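# Swap the empty rack bin for its matching numbered bin

## Task

Among the three racks running along the table, find the single empty bin and move it so it rests entirely on the returns board, which is the unoccupied board at the +y end of the table. Then fill the bay it vacated with whichever waiting bin on the other board carries a label number equal to the number on the strip over that bay. That bin must lie flat on the shelf, behind the shelf's lip, with its open front turned outward. The remaining waiting bin stays where it is on its board. If any bin already in a rack is pushed out of place, return it to its own spot in that rack, flat and behind its shelf lip, or the task counts as failed. Everything must stay in place without the robot supporting it. Finish by opening the gripper and moving away from the objects.

## Robot and tools

Robot: one six-joint Doosan M1013 arm with a Robotiq 2F-140 two-finger gripper. The arm is mounted on a carriage that travels along a floor rail. Rows move only the arm; the carriage has its own command.

Scene frame: fixed to the table. The table top is z = 0 and +z is up. The rail lies along y at x = 0, and y = 0 matches rail position_m = 0. The table edge starts at x = 0.31 m. The arm base sits at x = 0, y ≈ position_m, z = 0.03 m, facing +x. The returns board is at the +y end of the table.

execute_actions takes {"actions": [one action]}. An empty list moves nothing and just returns state and images. An action may contain "rows", "steps", "until" and "rail".

rows: a list of 1 to 15 rows, and each row lasts one control step (1/30 s). There is only one arm, so each row is a single list of 9 numbers, each from -1 to 1, in this order: djoint_1 waist, djoint_2 shoulder, djoint_3 elbow, djoint_4 forearm roll, djoint_5 wrist pitch, djoint_6 wrist roll, gripper position, gripper force_limit, gripper speed.

The six joint numbers are offsets, not poses. Each one is measured from the joint angles the last result reported at the start of the action, not from the previous row. They are scaled: 1.0 equals 1.398 rad for the waist and shoulder, 2.097 rad for the elbow, and 2.622 rad for the three wrist joints. Joint ranges in rad are: waist, shoulder, forearm roll, wrist pitch and wrist roll ±6.283, and the elbow ±2.792. A call that asks for more than 0.010 rad beyond a limit is rejected. A joint driven into its actual end is clipped there, and the result reports "joint sent to its limit".

The three gripper numbers are absolute commands:
- position: +1 is fully open (140 mm), about -0.8 is where the pads touch, and -1 closes until something blocks the fingers.
- force_limit: roughly 14 N at -1, 60 N at 0 and 107 N at +1.
- speed: about 30 mm/s at -1, 140 mm/s at 0 and 250 mm/s at +1.

steps: 1 to 450, 15 if omitted, and never fewer than the number of rows. After the last row the arm keeps heading to that row's target, so give long moves more steps.

Motion is speed-limited. Each step's target stays within 0.456 rad (waist, shoulder), 0.683 rad (elbow) or 0.854 rad (wrist joints) of the measured angle. Targets that would move the hand more than 70 mm from where it is are scaled back. Split big moves over several calls. If a move is cut short, send the remainder; do not expect the arm to finish it by itself.

until: ends the action early once every listed condition holds; it does not stop motion. Examples: {"rail": {"position_status": ["!=", "moving"]}}, or {"all": {"status": "ended"}}. Numbers need a comparison ("=", "!=", "<", "<=", ">", ">=").

rail: {"rail": {"position_m": y}} sends the carriage to an absolute y in metres (-2 to 2). speed_m_s (0.01 to 1, starts at 1) persists once set. {"rail": {"stop": true}} halts it. Acceleration is 2 m/s². The carriage counts as arrived within 1.4 mm. Wait for arrival before placing the hand or ending the scene.
position_status values:
- done: finished.
- contact_stop: blocked at more than about 320 N; it may roll back briefly.
- time_out: check for an obstruction, clear it and resend.
- stopped_with_arm: the arm was held back; send rows the arm can follow, then resend.
position_answer not_taken means resend the value.

Results: end_effector_position (m) and end_effector_quat_wxyz, in the scene frame, are for the point between the closed pads. This point is less exact at long reach. Fingertips extend about 33 mm past it when closed and 9 mm when open. Closing moves the tips about 24 mm further out, so keep that clearance above surfaces. Joint positions list rail (m), then the six joints (rad); velocities follow the same order. Joint torques are noisy and offset, so watch them for changes from contact.
object_status: 0 moving, 1 blocked while opening, 2 blocked while closing (a grip), 3 at target or pads touching. To grip, send -1 and confirm 2. To squeeze harder, raise force_limit and change position by at least 0.01 (for example -0.98). position_measured is in counts: 3 is open, 230 is closed.
"joint command not followed" means the clearance check altered or blocked the targets.

zoom_image: camera (cam_bench_left, cam_bench_right, cam_high, cam_low or cam_wrist) and region [x0, y0, x1, y1] in pixels, at most 504×504. Image sizes are 672×504, except cam_wrist at 504×504. Use it to read bin labels and bay strips.
read_manual returns licence texts only.
finished_scene(scene) ends the scene and cannot be undone. Call it only once the goal holds on its own.

Avoid:
- Contact torque at a joint's load limit (waist and shoulder 316, elbow 148, wrist joints 41.8 N·m), or an outside force of 144 N. Either one stops the arm for 10 s and drops the rest of the call.
- Holding loads for long, which heats the motors and can trigger an over-temperature brake.
- Dropping, slamming or hard pushing, and knocking anything off the table, which ends the scene.
- Brief tugs on held parts or pushes on loose ones may occur.

The robot holds its last command while you think. Fewer and smoother motions are better.

Each tool is called after ">>>" as name([rows], argument=value, ...), one row to a line, values as JSON.

## Session

>>> execute_actions(actions=[])

Scene clock: 0.00 s.
end_effector_position=(+0.6508, +0.9848, +0.3179) position_measured=3 object_status=3 end_effector_quat_wxyz=(-0.157, -0.049, +0.716, +0.679) end_effector_velocity=(+0.000, +0.000, +0.000) end_effector_angular_velocity=(+0.000, +0.000, +0.000)
Joint positions: [ 0.802 -0.223  0.584  1.715  1.185  1.93   4.065]
Joint velocities: [0. 0. 0. 0. 0. 0. 0.]
Joint torques (N m, as the joint torque sensors report them, + toward a larger angle): no reading
rail: position_m=0.802 position_m_goal=0.802 speed_m_s=1.00 position_status=done position_answer=taken refusals=0

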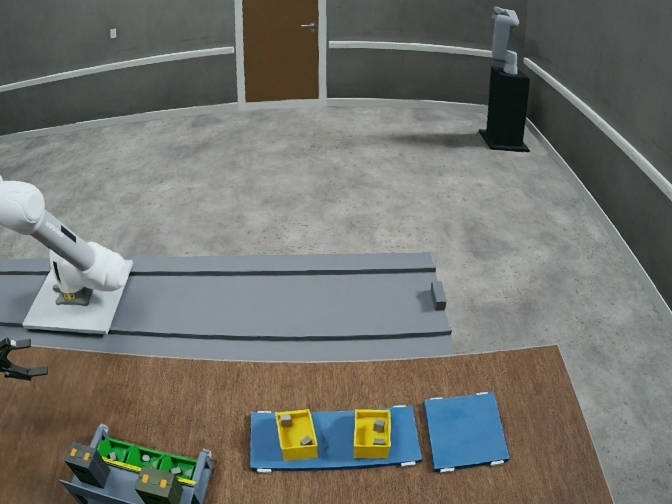

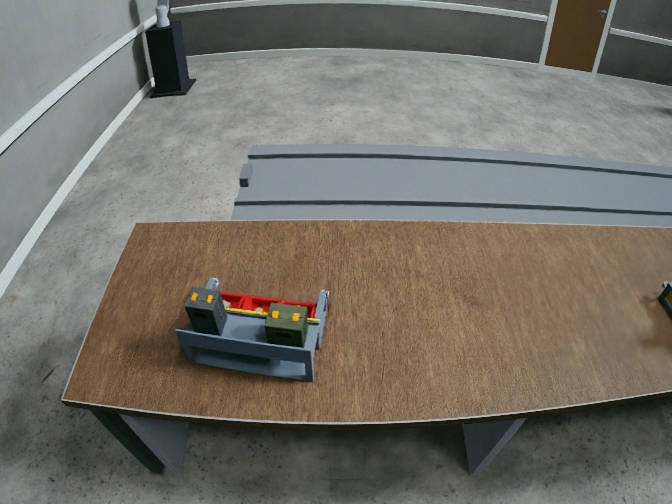

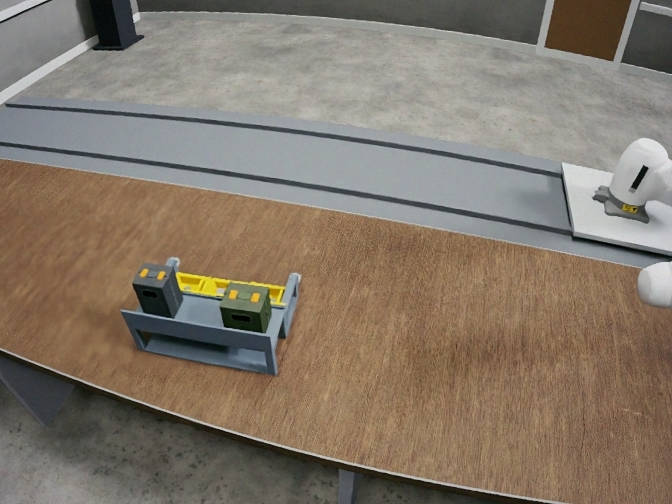

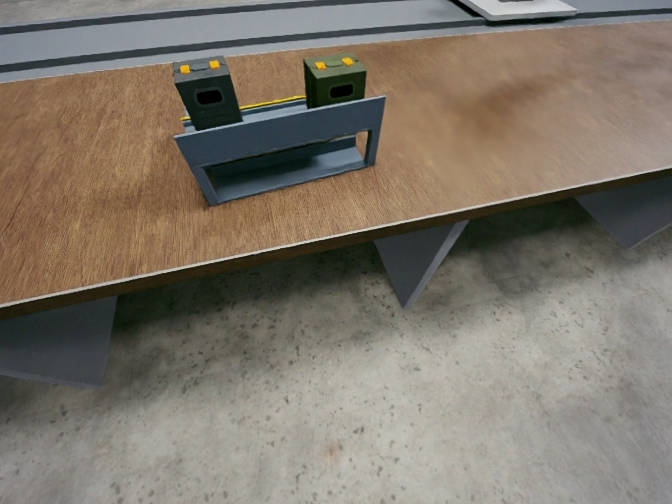

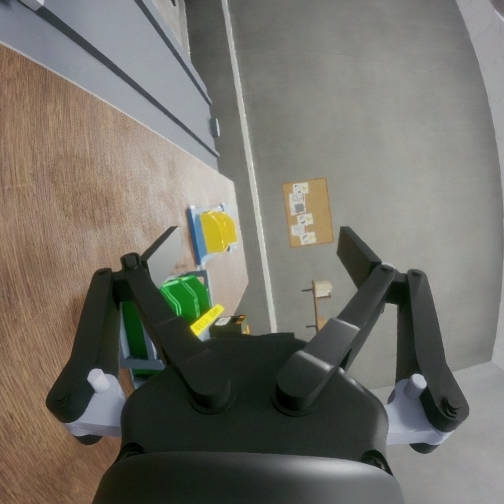

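>>> execute_actions([
  {"rows":[[0.16,-0.83,0.336,-0.452,-0.675,-0.951,1,0,0]],"steps":120},
])

>>> execute_actions([
  {"rail":{"position_m":1.85},"steps":120,"until":{"rail":{"position_status":"done"}}},
])

Scene clock: 7.57 s.
end_effector_position=(+0.5024, +0.8361, +0.4125) position_measured=3 object_status=3 end_effector_quat_wxyz=(-0.000, +0.842, -0.000, +0.539) end_effector_velocity=(+0.000, -0.000, +0.000) end_effector_angular_velocity=(+0.000, -0.000, -0.000)
Joint positions: [ 0.801  0.    -0.576  2.42  -0.     0.16   1.572]
Joint velocities: [ 0. -0.  0. -0. -0. -0.  0.]
Joint torques (N m, as the joint torque sensors report them, + toward a larger angle): [  0.94  14.07 -40.82   4.36  -2.31   0.1 ]
rail: position_m=0.801 position_m_goal=0.802 speed_m_s=1.00 position_status=done position_answer=taken refusals=0

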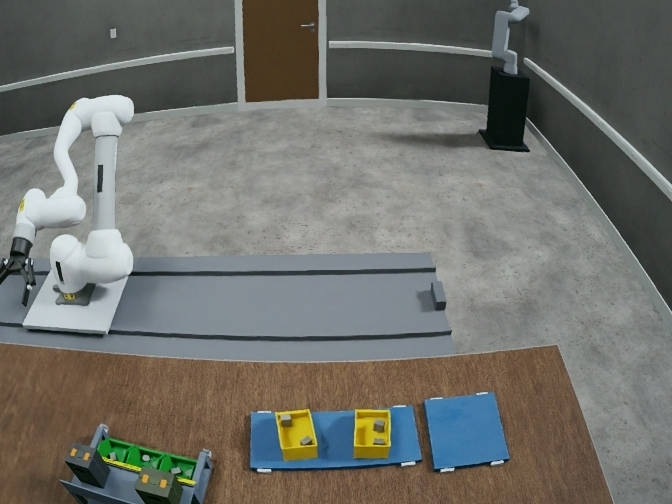

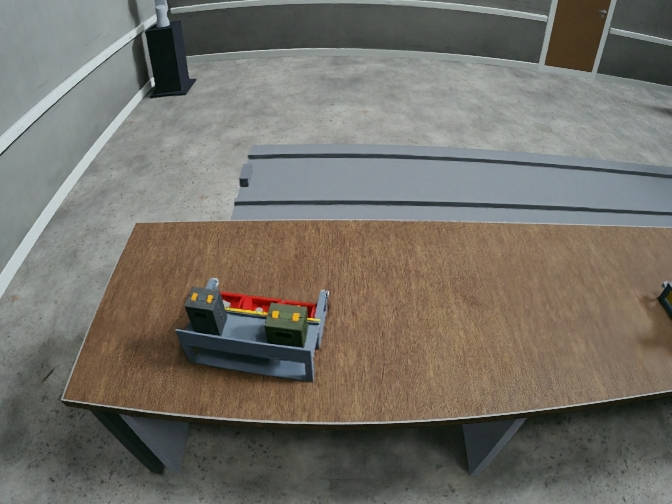

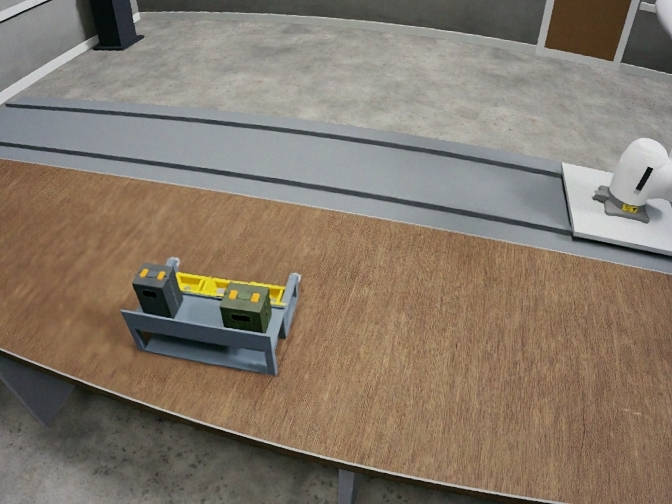

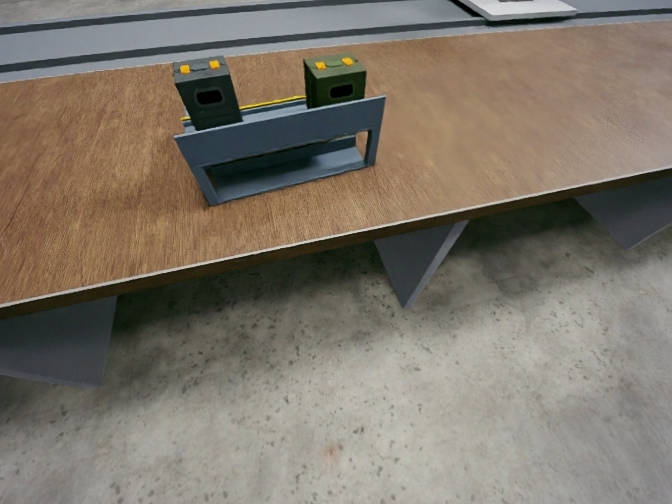

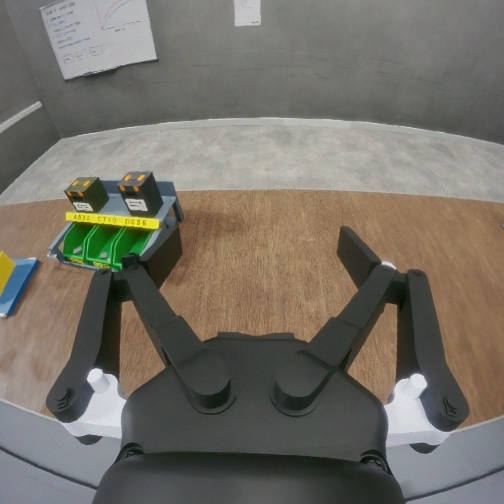

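Scene clock: 9.13 s.
end_effector_position=(+0.5024, +1.8855, +0.4125) position_measured=3 object_status=3 end_effector_quat_wxyz=(-0.000, +0.842, -0.000, +0.539) end_effector_velocity=(+0.000, -0.001, +0.000) end_effector_angular_velocity=(+0.000, -0.000, -0.000)
Joint positions: [ 1.851  0.    -0.576  2.42  -0.     0.16   1.572]
Joint velocities: [-0.001 -0.     0.    -0.     0.    -0.    -0.   ]
Joint torques (N m, as the joint torque sensors report them, + toward a larger angle): [  1.55  13.6  -41.37   4.36  -2.32   0.07]
rail: position_m=1.851 position_m_goal=1.850 speed_m_s=1.00 position_status=done position_answer=taken refusals=0

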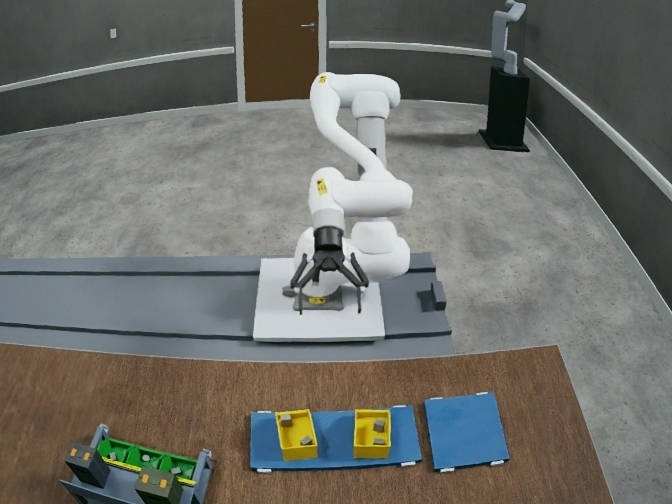

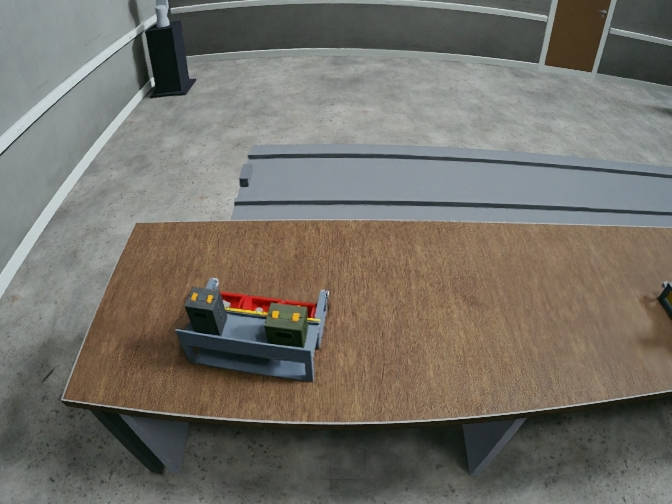

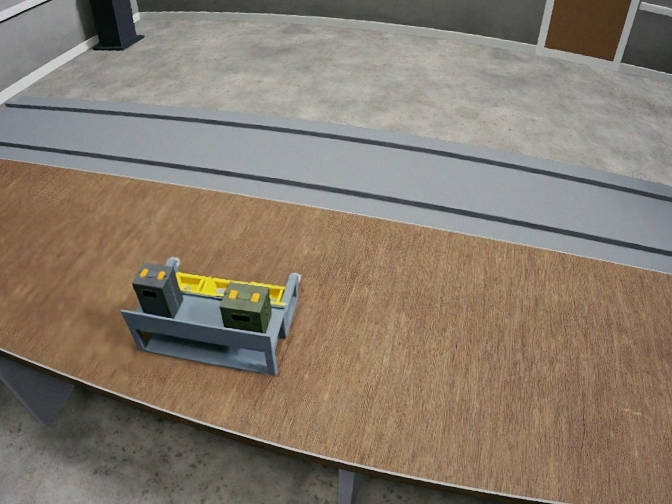

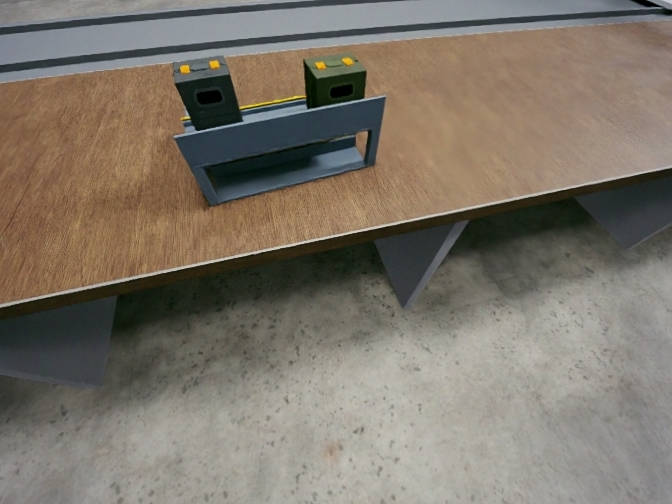

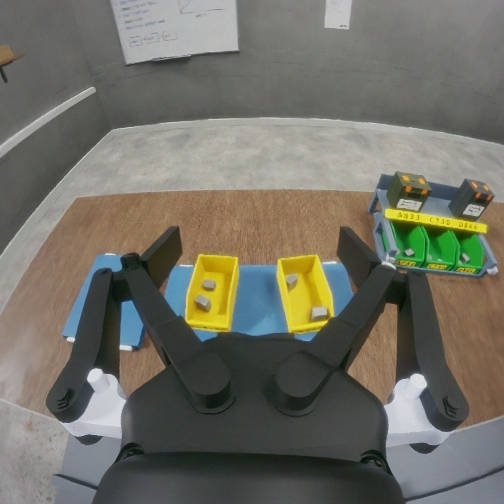

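>>> zoom_image(camera="cam_wrist", region=[170,240,350,350])

>>> execute_actions([
  {"rail":{"position_m":-0.3},"steps":150,"until":{"rail":{"position_status":"done"}}},
])

>>> zoom_image(camera="cam_wrist", region=[140,150,380,330])

Region (170, 240, 350, 350) of cam_wrist's 504x504 image, scaled by 2.800, with more detail than that image has.

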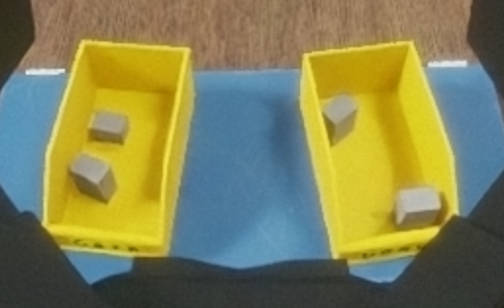

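Scene clock: 12.77 s.
end_effector_position=(+0.5024, -0.2662, +0.4125) position_measured=3 object_status=3 end_effector_quat_wxyz=(-0.000, +0.842, -0.000, +0.539) end_effector_velocity=(-0.000, +0.000, -0.000) end_effector_angular_velocity=(+0.000, +0.000, +0.000)
Joint positions: [-0.301  0.    -0.576  2.42  -0.     0.16   1.572]
Joint velocities: [ 0.  0.  0.  0.  0. -0. -0.]
Joint torques (N m, as the joint torque sensors report them, + toward a larger angle): [ -1.77  14.04 -40.88   4.45  -2.24   0.1 ]
rail: position_m=-0.301 position_m_goal=-0.300 speed_m_s=1.00 position_status=done position_answer=taken refusals=0

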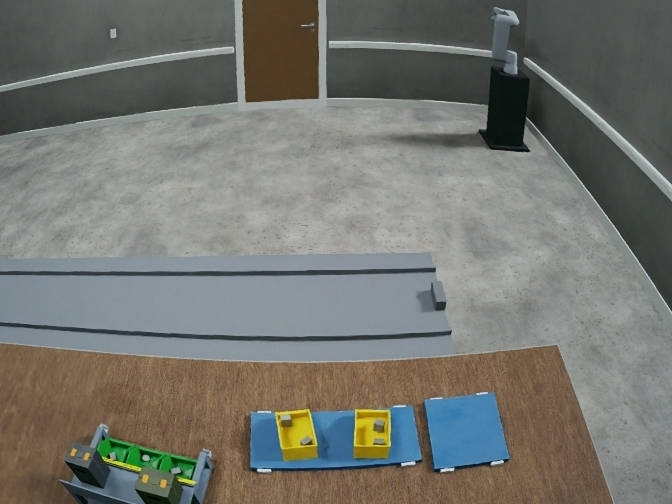

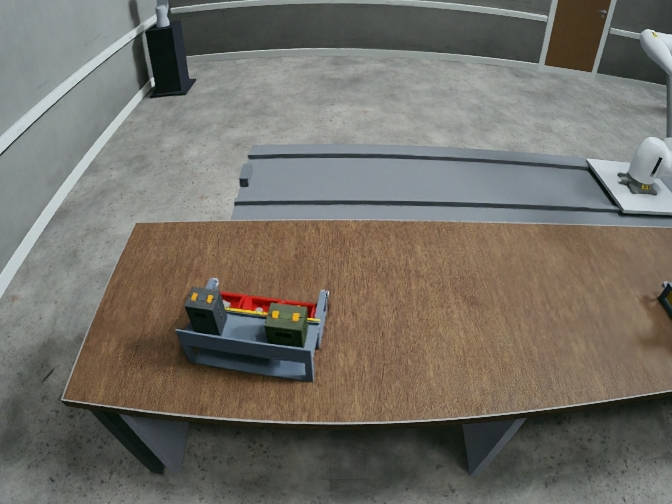

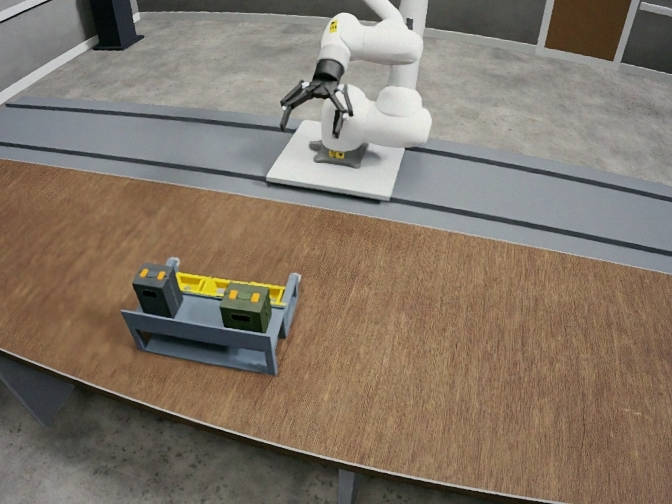

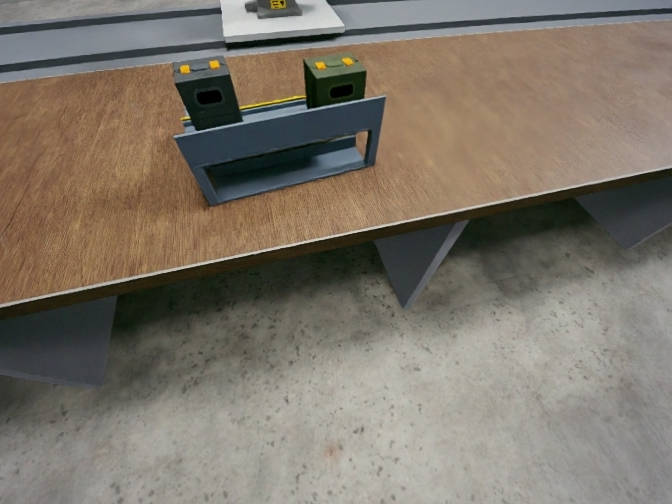

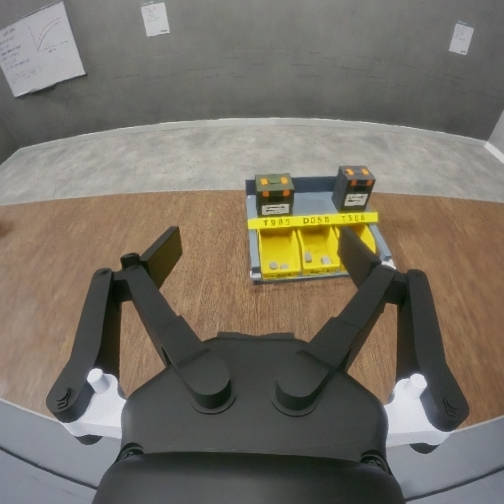

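Region (140, 150, 380, 330) of cam_wrist's 504x504 image, scaled by 2.100, with more detail than that image has; it fills the top 378 rows of this view, and the rest is white.

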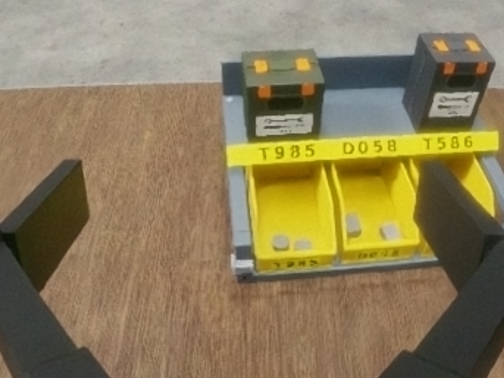

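>>> execute_actions([
  {"rail":{"position_m":-0.59},"rows":[[0,0.461,-0.274,0,0.277,0,1,0,0]],"steps":50},
])

Scene clock: 17.60 s.
end_effector_position=(+0.6804, -0.5555, +0.3001) position_measured=3 object_status=3 end_effector_quat_wxyz=(-0.000, +0.985, -0.000, +0.170) end_effector_velocity=(+0.000, +0.000, -0.000) end_effector_angular_velocity=(+0.000, +0.000, +0.000)
Joint positions: [-0.59   0.     0.068  1.845 -0.     0.886  1.572]
Joint velocities: [ 0.  0.  0.  0.  0. -0.  0.]
Joint torques (N m, as the joint torque sensors report them, + toward a larger angle): [  1.39 -45.89 -38.59   4.36  -0.74   0.05]
rail: position_m=-0.590 position_m_goal=-0.590 speed_m_s=1.00 position_status=done position_answer=taken refusals=0

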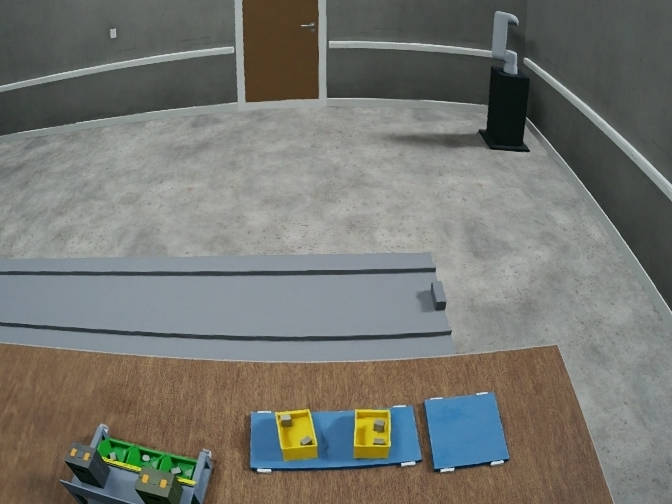

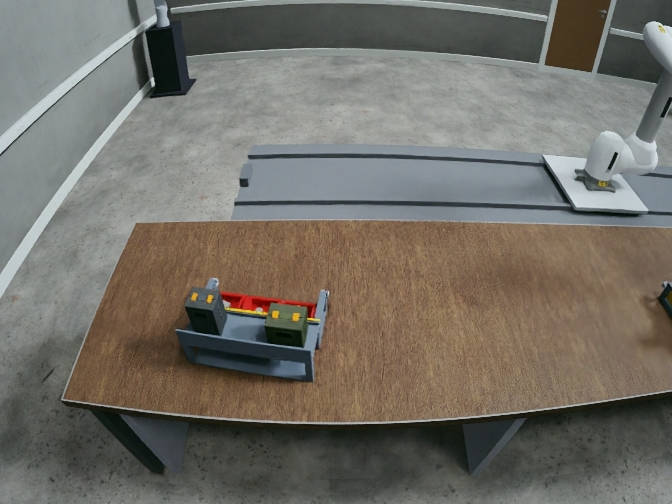

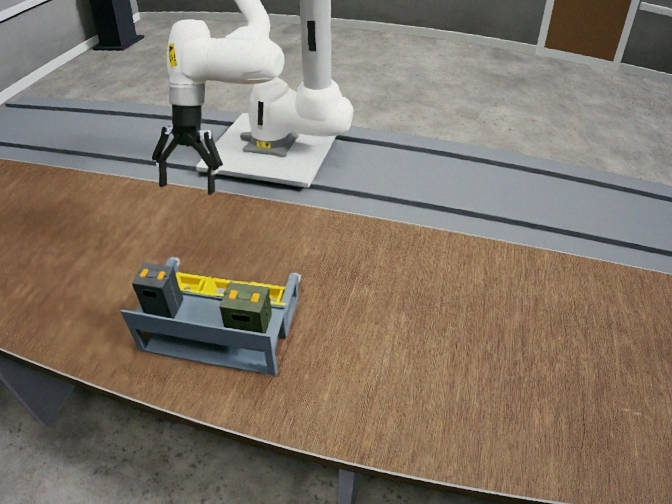

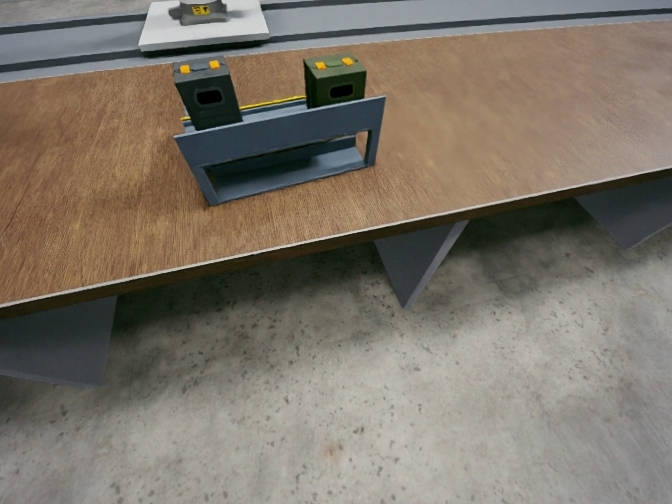

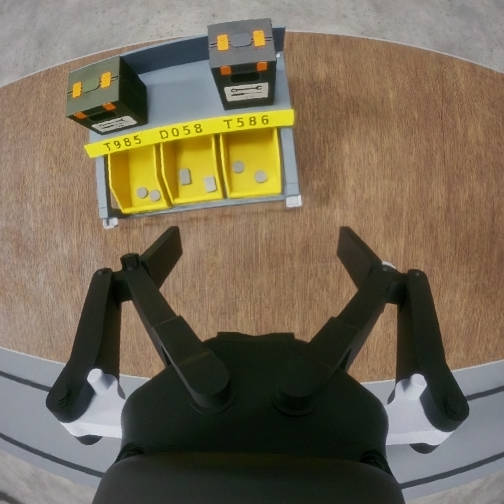

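>>> zoom_image(camera="cam_bench_left", region=[50,410,230,504])

>>> execute_actions([
  {"rail":{"position_m":-2},"steps":150,"until":{"rail":{"position_status":"done"}}},
])

Region (50, 410, 230, 504) of cam_bench_left's 672x504 image, scaled by 2.800, with more detail than that image has; it fills the top 263 rows of this view, and the rest is white.

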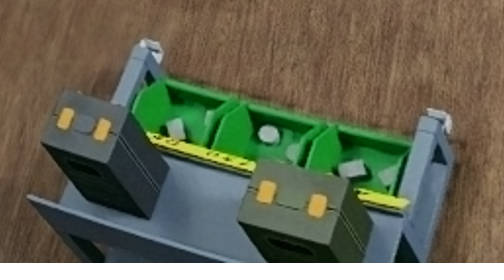

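Scene clock: 20.37 s.
end_effector_position=(+0.6804, -1.9656, +0.3001) position_measured=3 object_status=3 end_effector_quat_wxyz=(-0.000, +0.985, -0.000, +0.170) end_effector_velocity=(-0.000, -0.000, -0.000) end_effector_angular_velocity=(-0.000, +0.000, -0.000)
Joint positions: [-2.     0.     0.068  1.845 -0.     0.886  1.572]
Joint velocities: [ 0. -0.  0. -0. -0.  0.  0.]
Joint torques (N m, as the joint torque sensors report them, + toward a larger angle): [ -2.87 -45.71 -38.82   4.56  -0.76   0.08]
rail: position_m=-2.000 position_m_goal=-2.000 speed_m_s=1.00 position_status=done position_answer=taken refusals=0

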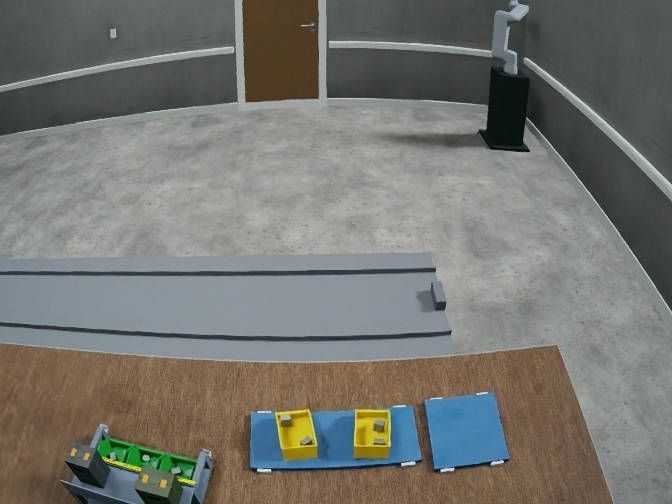

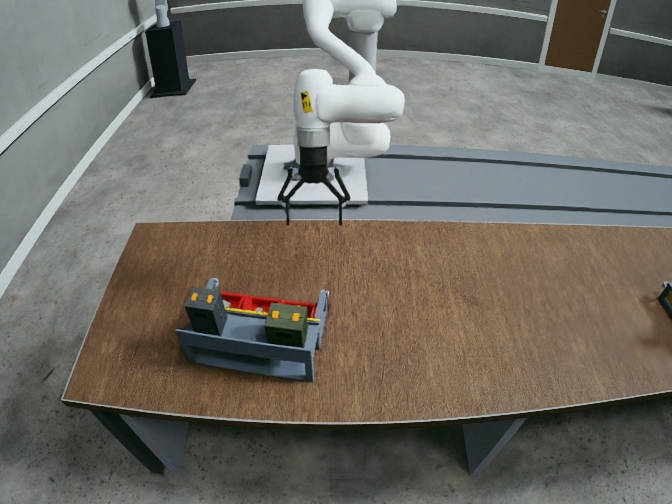

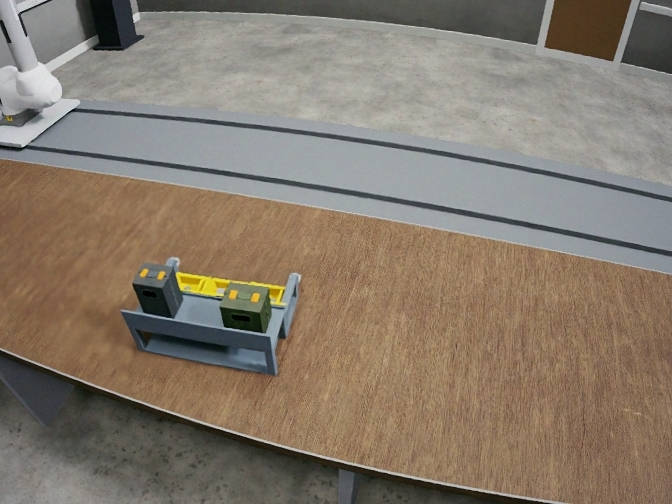

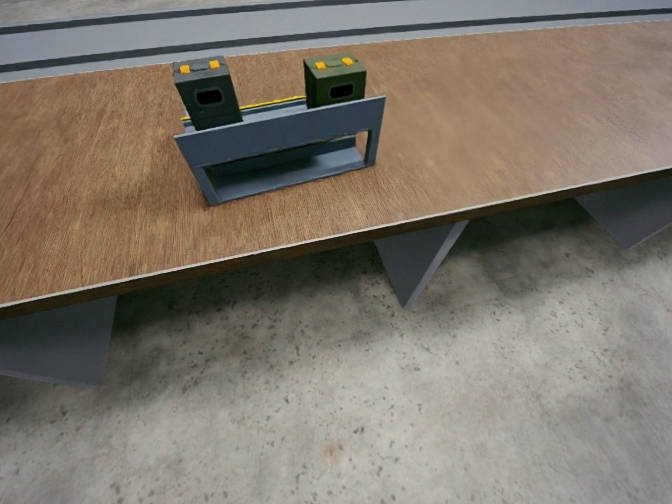

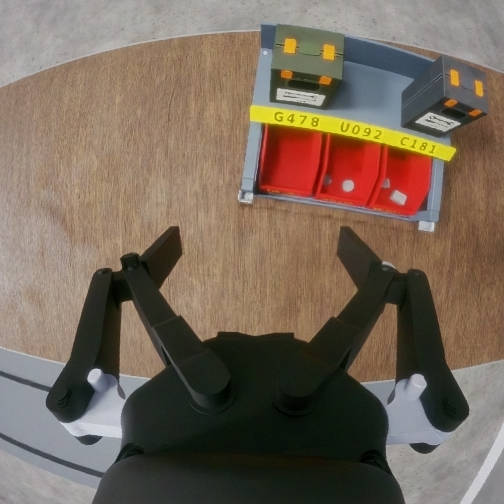

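>>> execute_actions([
  {"rail":{"position_m":-1.95},"rows":[[-0.093,0.083,0.011,0,-0.053,0,1,0,0]],"steps":30},
])

>>> execute_actions([
  {"rows":[[0,0,0,0,0,-0.5995,1,0,0]],"steps":35},
])

Scene clock: 23.90 s.
end_effector_position=(+0.7190, -2.0090, +0.2198) position_measured=3 object_status=3 end_effector_quat_wxyz=(+0.011, +0.983, -0.064, +0.170) end_effector_velocity=(+0.000, -0.000, -0.000) end_effector_angular_velocity=(+0.000, +0.000, -0.000)
Joint positions: [-1.95  -0.13   0.184  1.868 -0.     0.747  1.572]
Joint velocities: [ 0. -0.  0.  0.  0. -0.  0.]
Joint torques (N m, as the joint torque sensors report them, + toward a larger angle): [  0.75 -55.08 -36.35   4.18  -0.81   0.1 ]
rail: position_m=-1.950 position_m_goal=-1.950 speed_m_s=1.00 position_status=done position_answer=taken refusals=0

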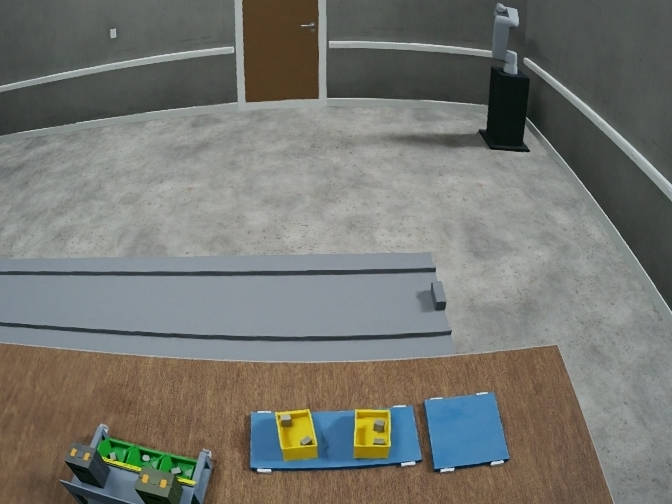

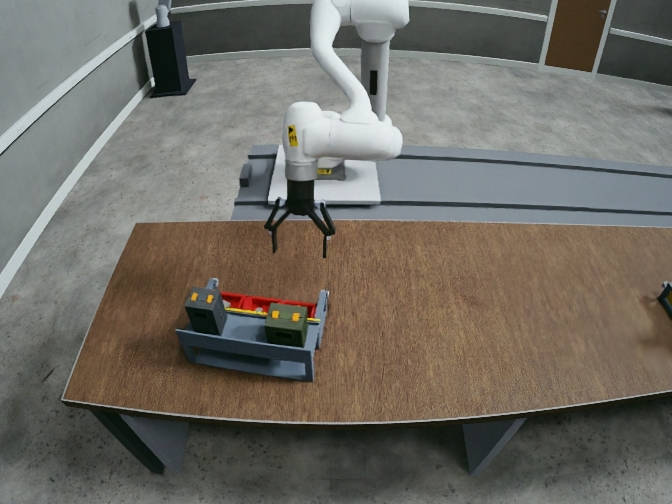

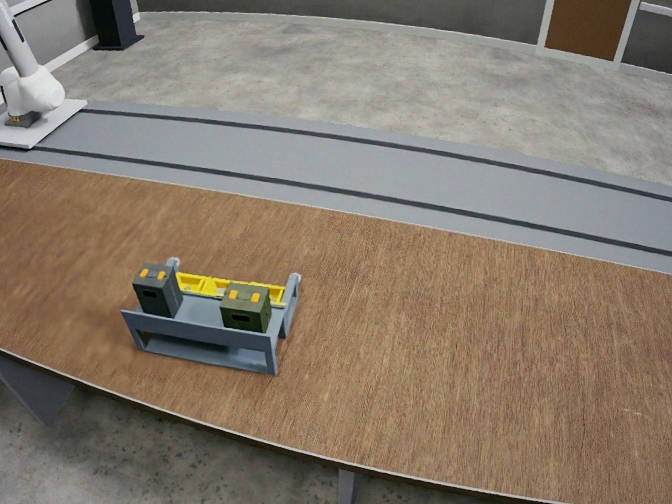

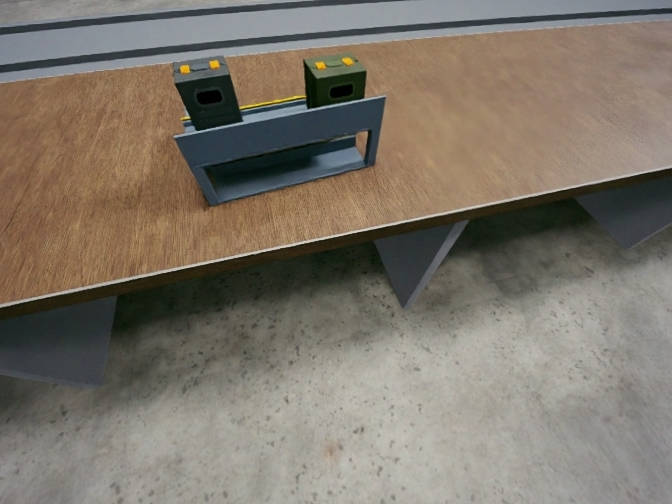

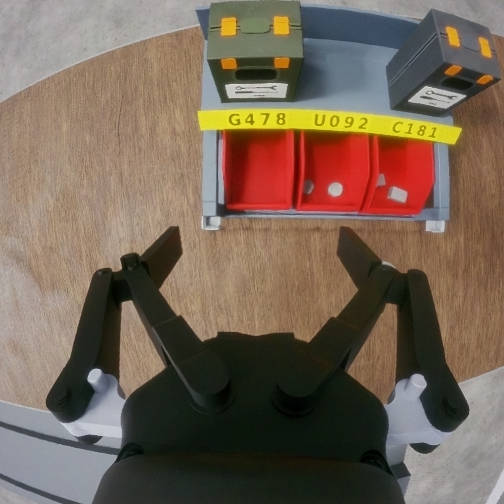

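Scene clock: 25.07 s.
end_effector_position=(+0.7190, -2.0090, +0.2198) position_measured=3 object_status=3 end_effector_quat_wxyz=(+0.128, +0.741, +0.650, +0.112) end_effector_velocity=(-0.000, +0.000, -0.000) end_effector_angular_velocity=(-0.000, +0.000, +0.000)
Joint positions: [-1.95  -0.13   0.184  1.868 -0.     0.747 -0.   ]
Joint velocities: [ 0.  0. -0.  0. -0.  0. -0.]
Joint torques (N m, as the joint torque sensors report them, + toward a larger angle): [  0.64 -55.47 -36.14   4.21  -0.8    0.13]
rail: position_m=-1.950 position_m_goal=-1.950 speed_m_s=1.00 position_status=done position_answer=taken refusals=0

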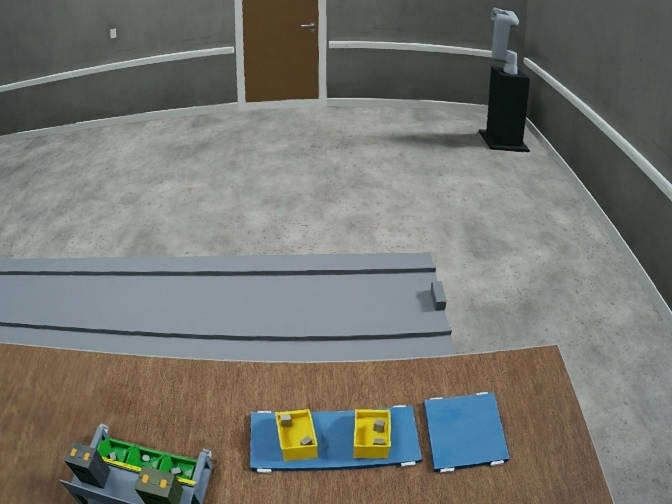

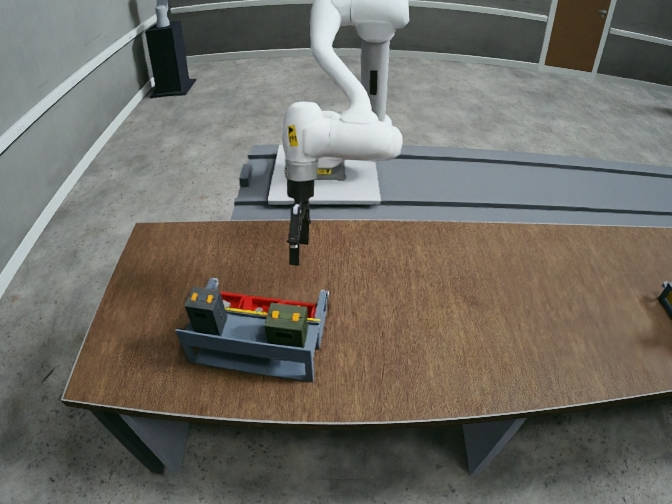

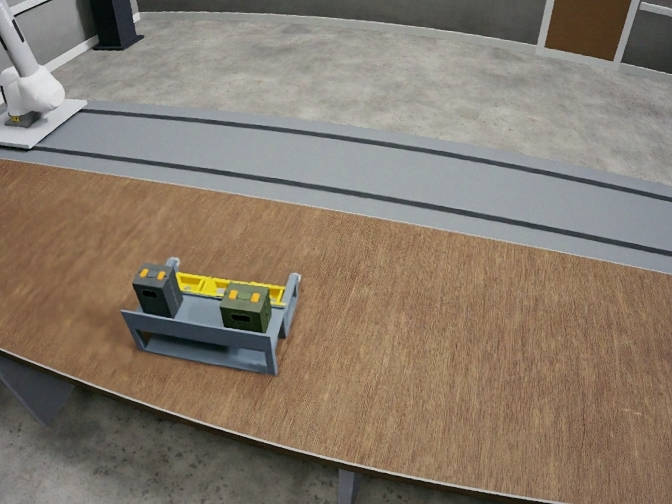

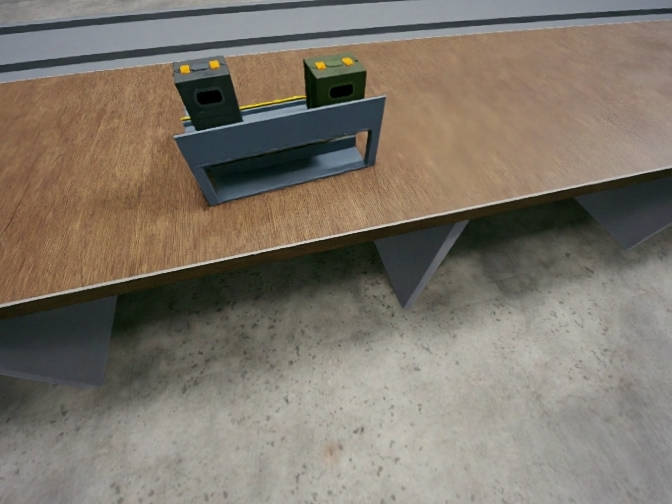

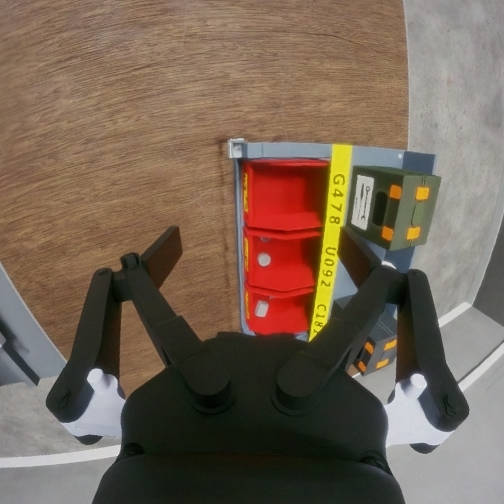

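>>> execute_actions([
  {"rows":[[0,0.12,-0.042,0,0.034,0,-0.3,0,0]],"steps":35},
])

>>> zoom_image(camera="cam_wrist", region=[160,80,400,300])

Scene clock: 28.50 s.
end_effector_position=(+0.7425, -2.0121, +0.1394) position_measured=167 object_status=3 end_effector_quat_wxyz=(+0.065, +0.749, +0.657, +0.057) end_effector_velocity=(-0.000, -0.000, -0.000) end_effector_angular_velocity=(+0.000, +0.000, -0.000)
Joint positions: [-1.95  -0.13   0.352  1.78  -0.     0.837 -0.   ]
Joint velocities: [ 0. -0.  0. -0.  0.  0.  0.]
Joint torques (N m, as the joint torque sensors report them, + toward a larger angle): [  0.35 -69.86 -34.55   3.85  -0.45   0.07]
rail: position_m=-1.950 position_m_goal=-1.950 speed_m_s=1.00 position_status=done position_answer=taken refusals=0

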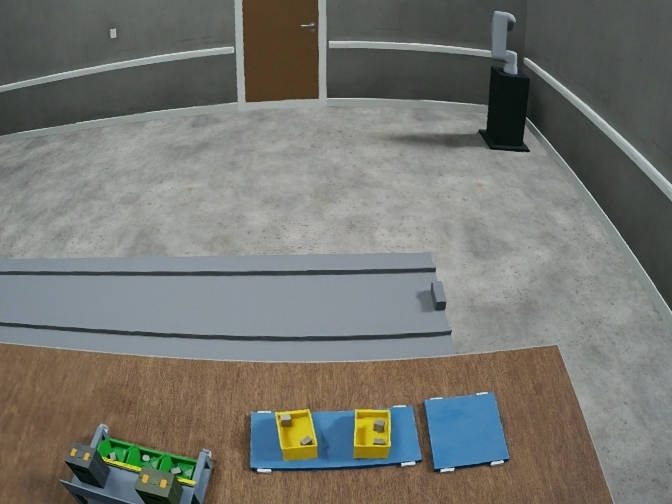

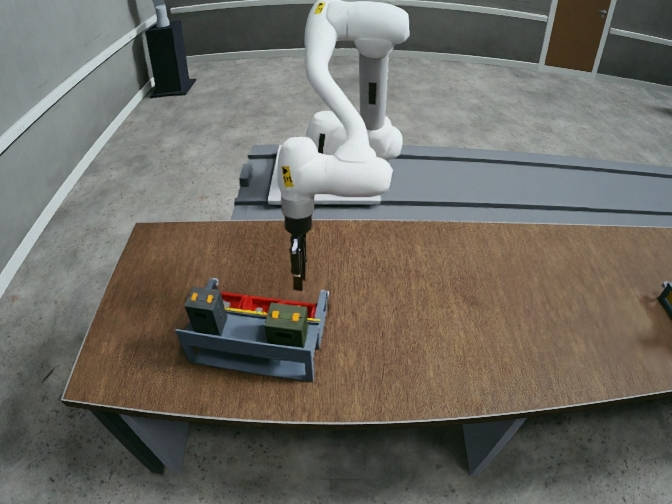

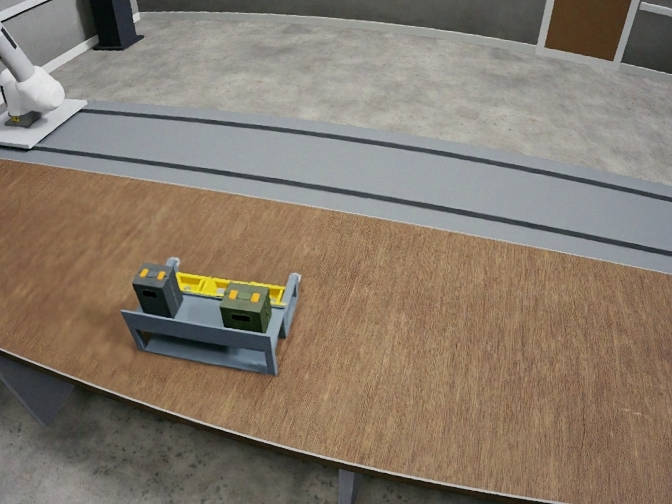

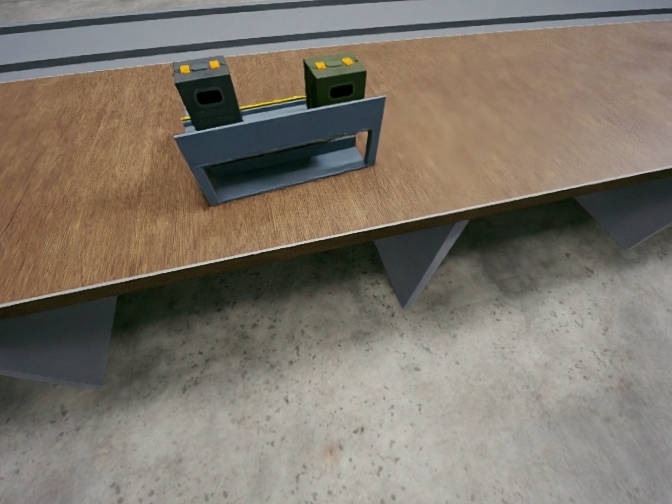

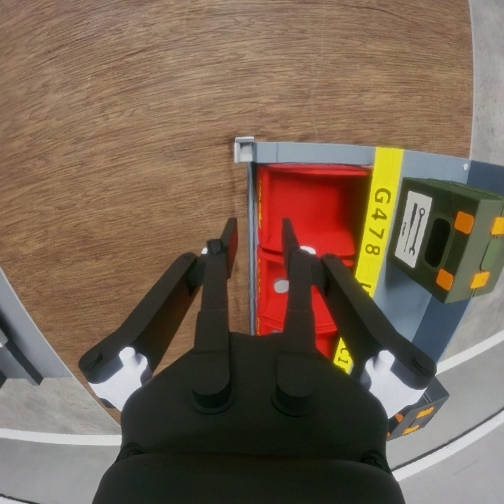

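Region (160, 80, 400, 300) of cam_wrist's 504x504 image, scaled by 2.100, with more detail than that image has; it fills the top 462 rows of this view, and the rest is white.

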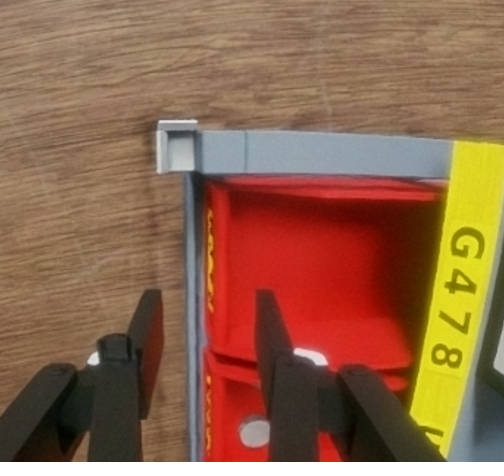

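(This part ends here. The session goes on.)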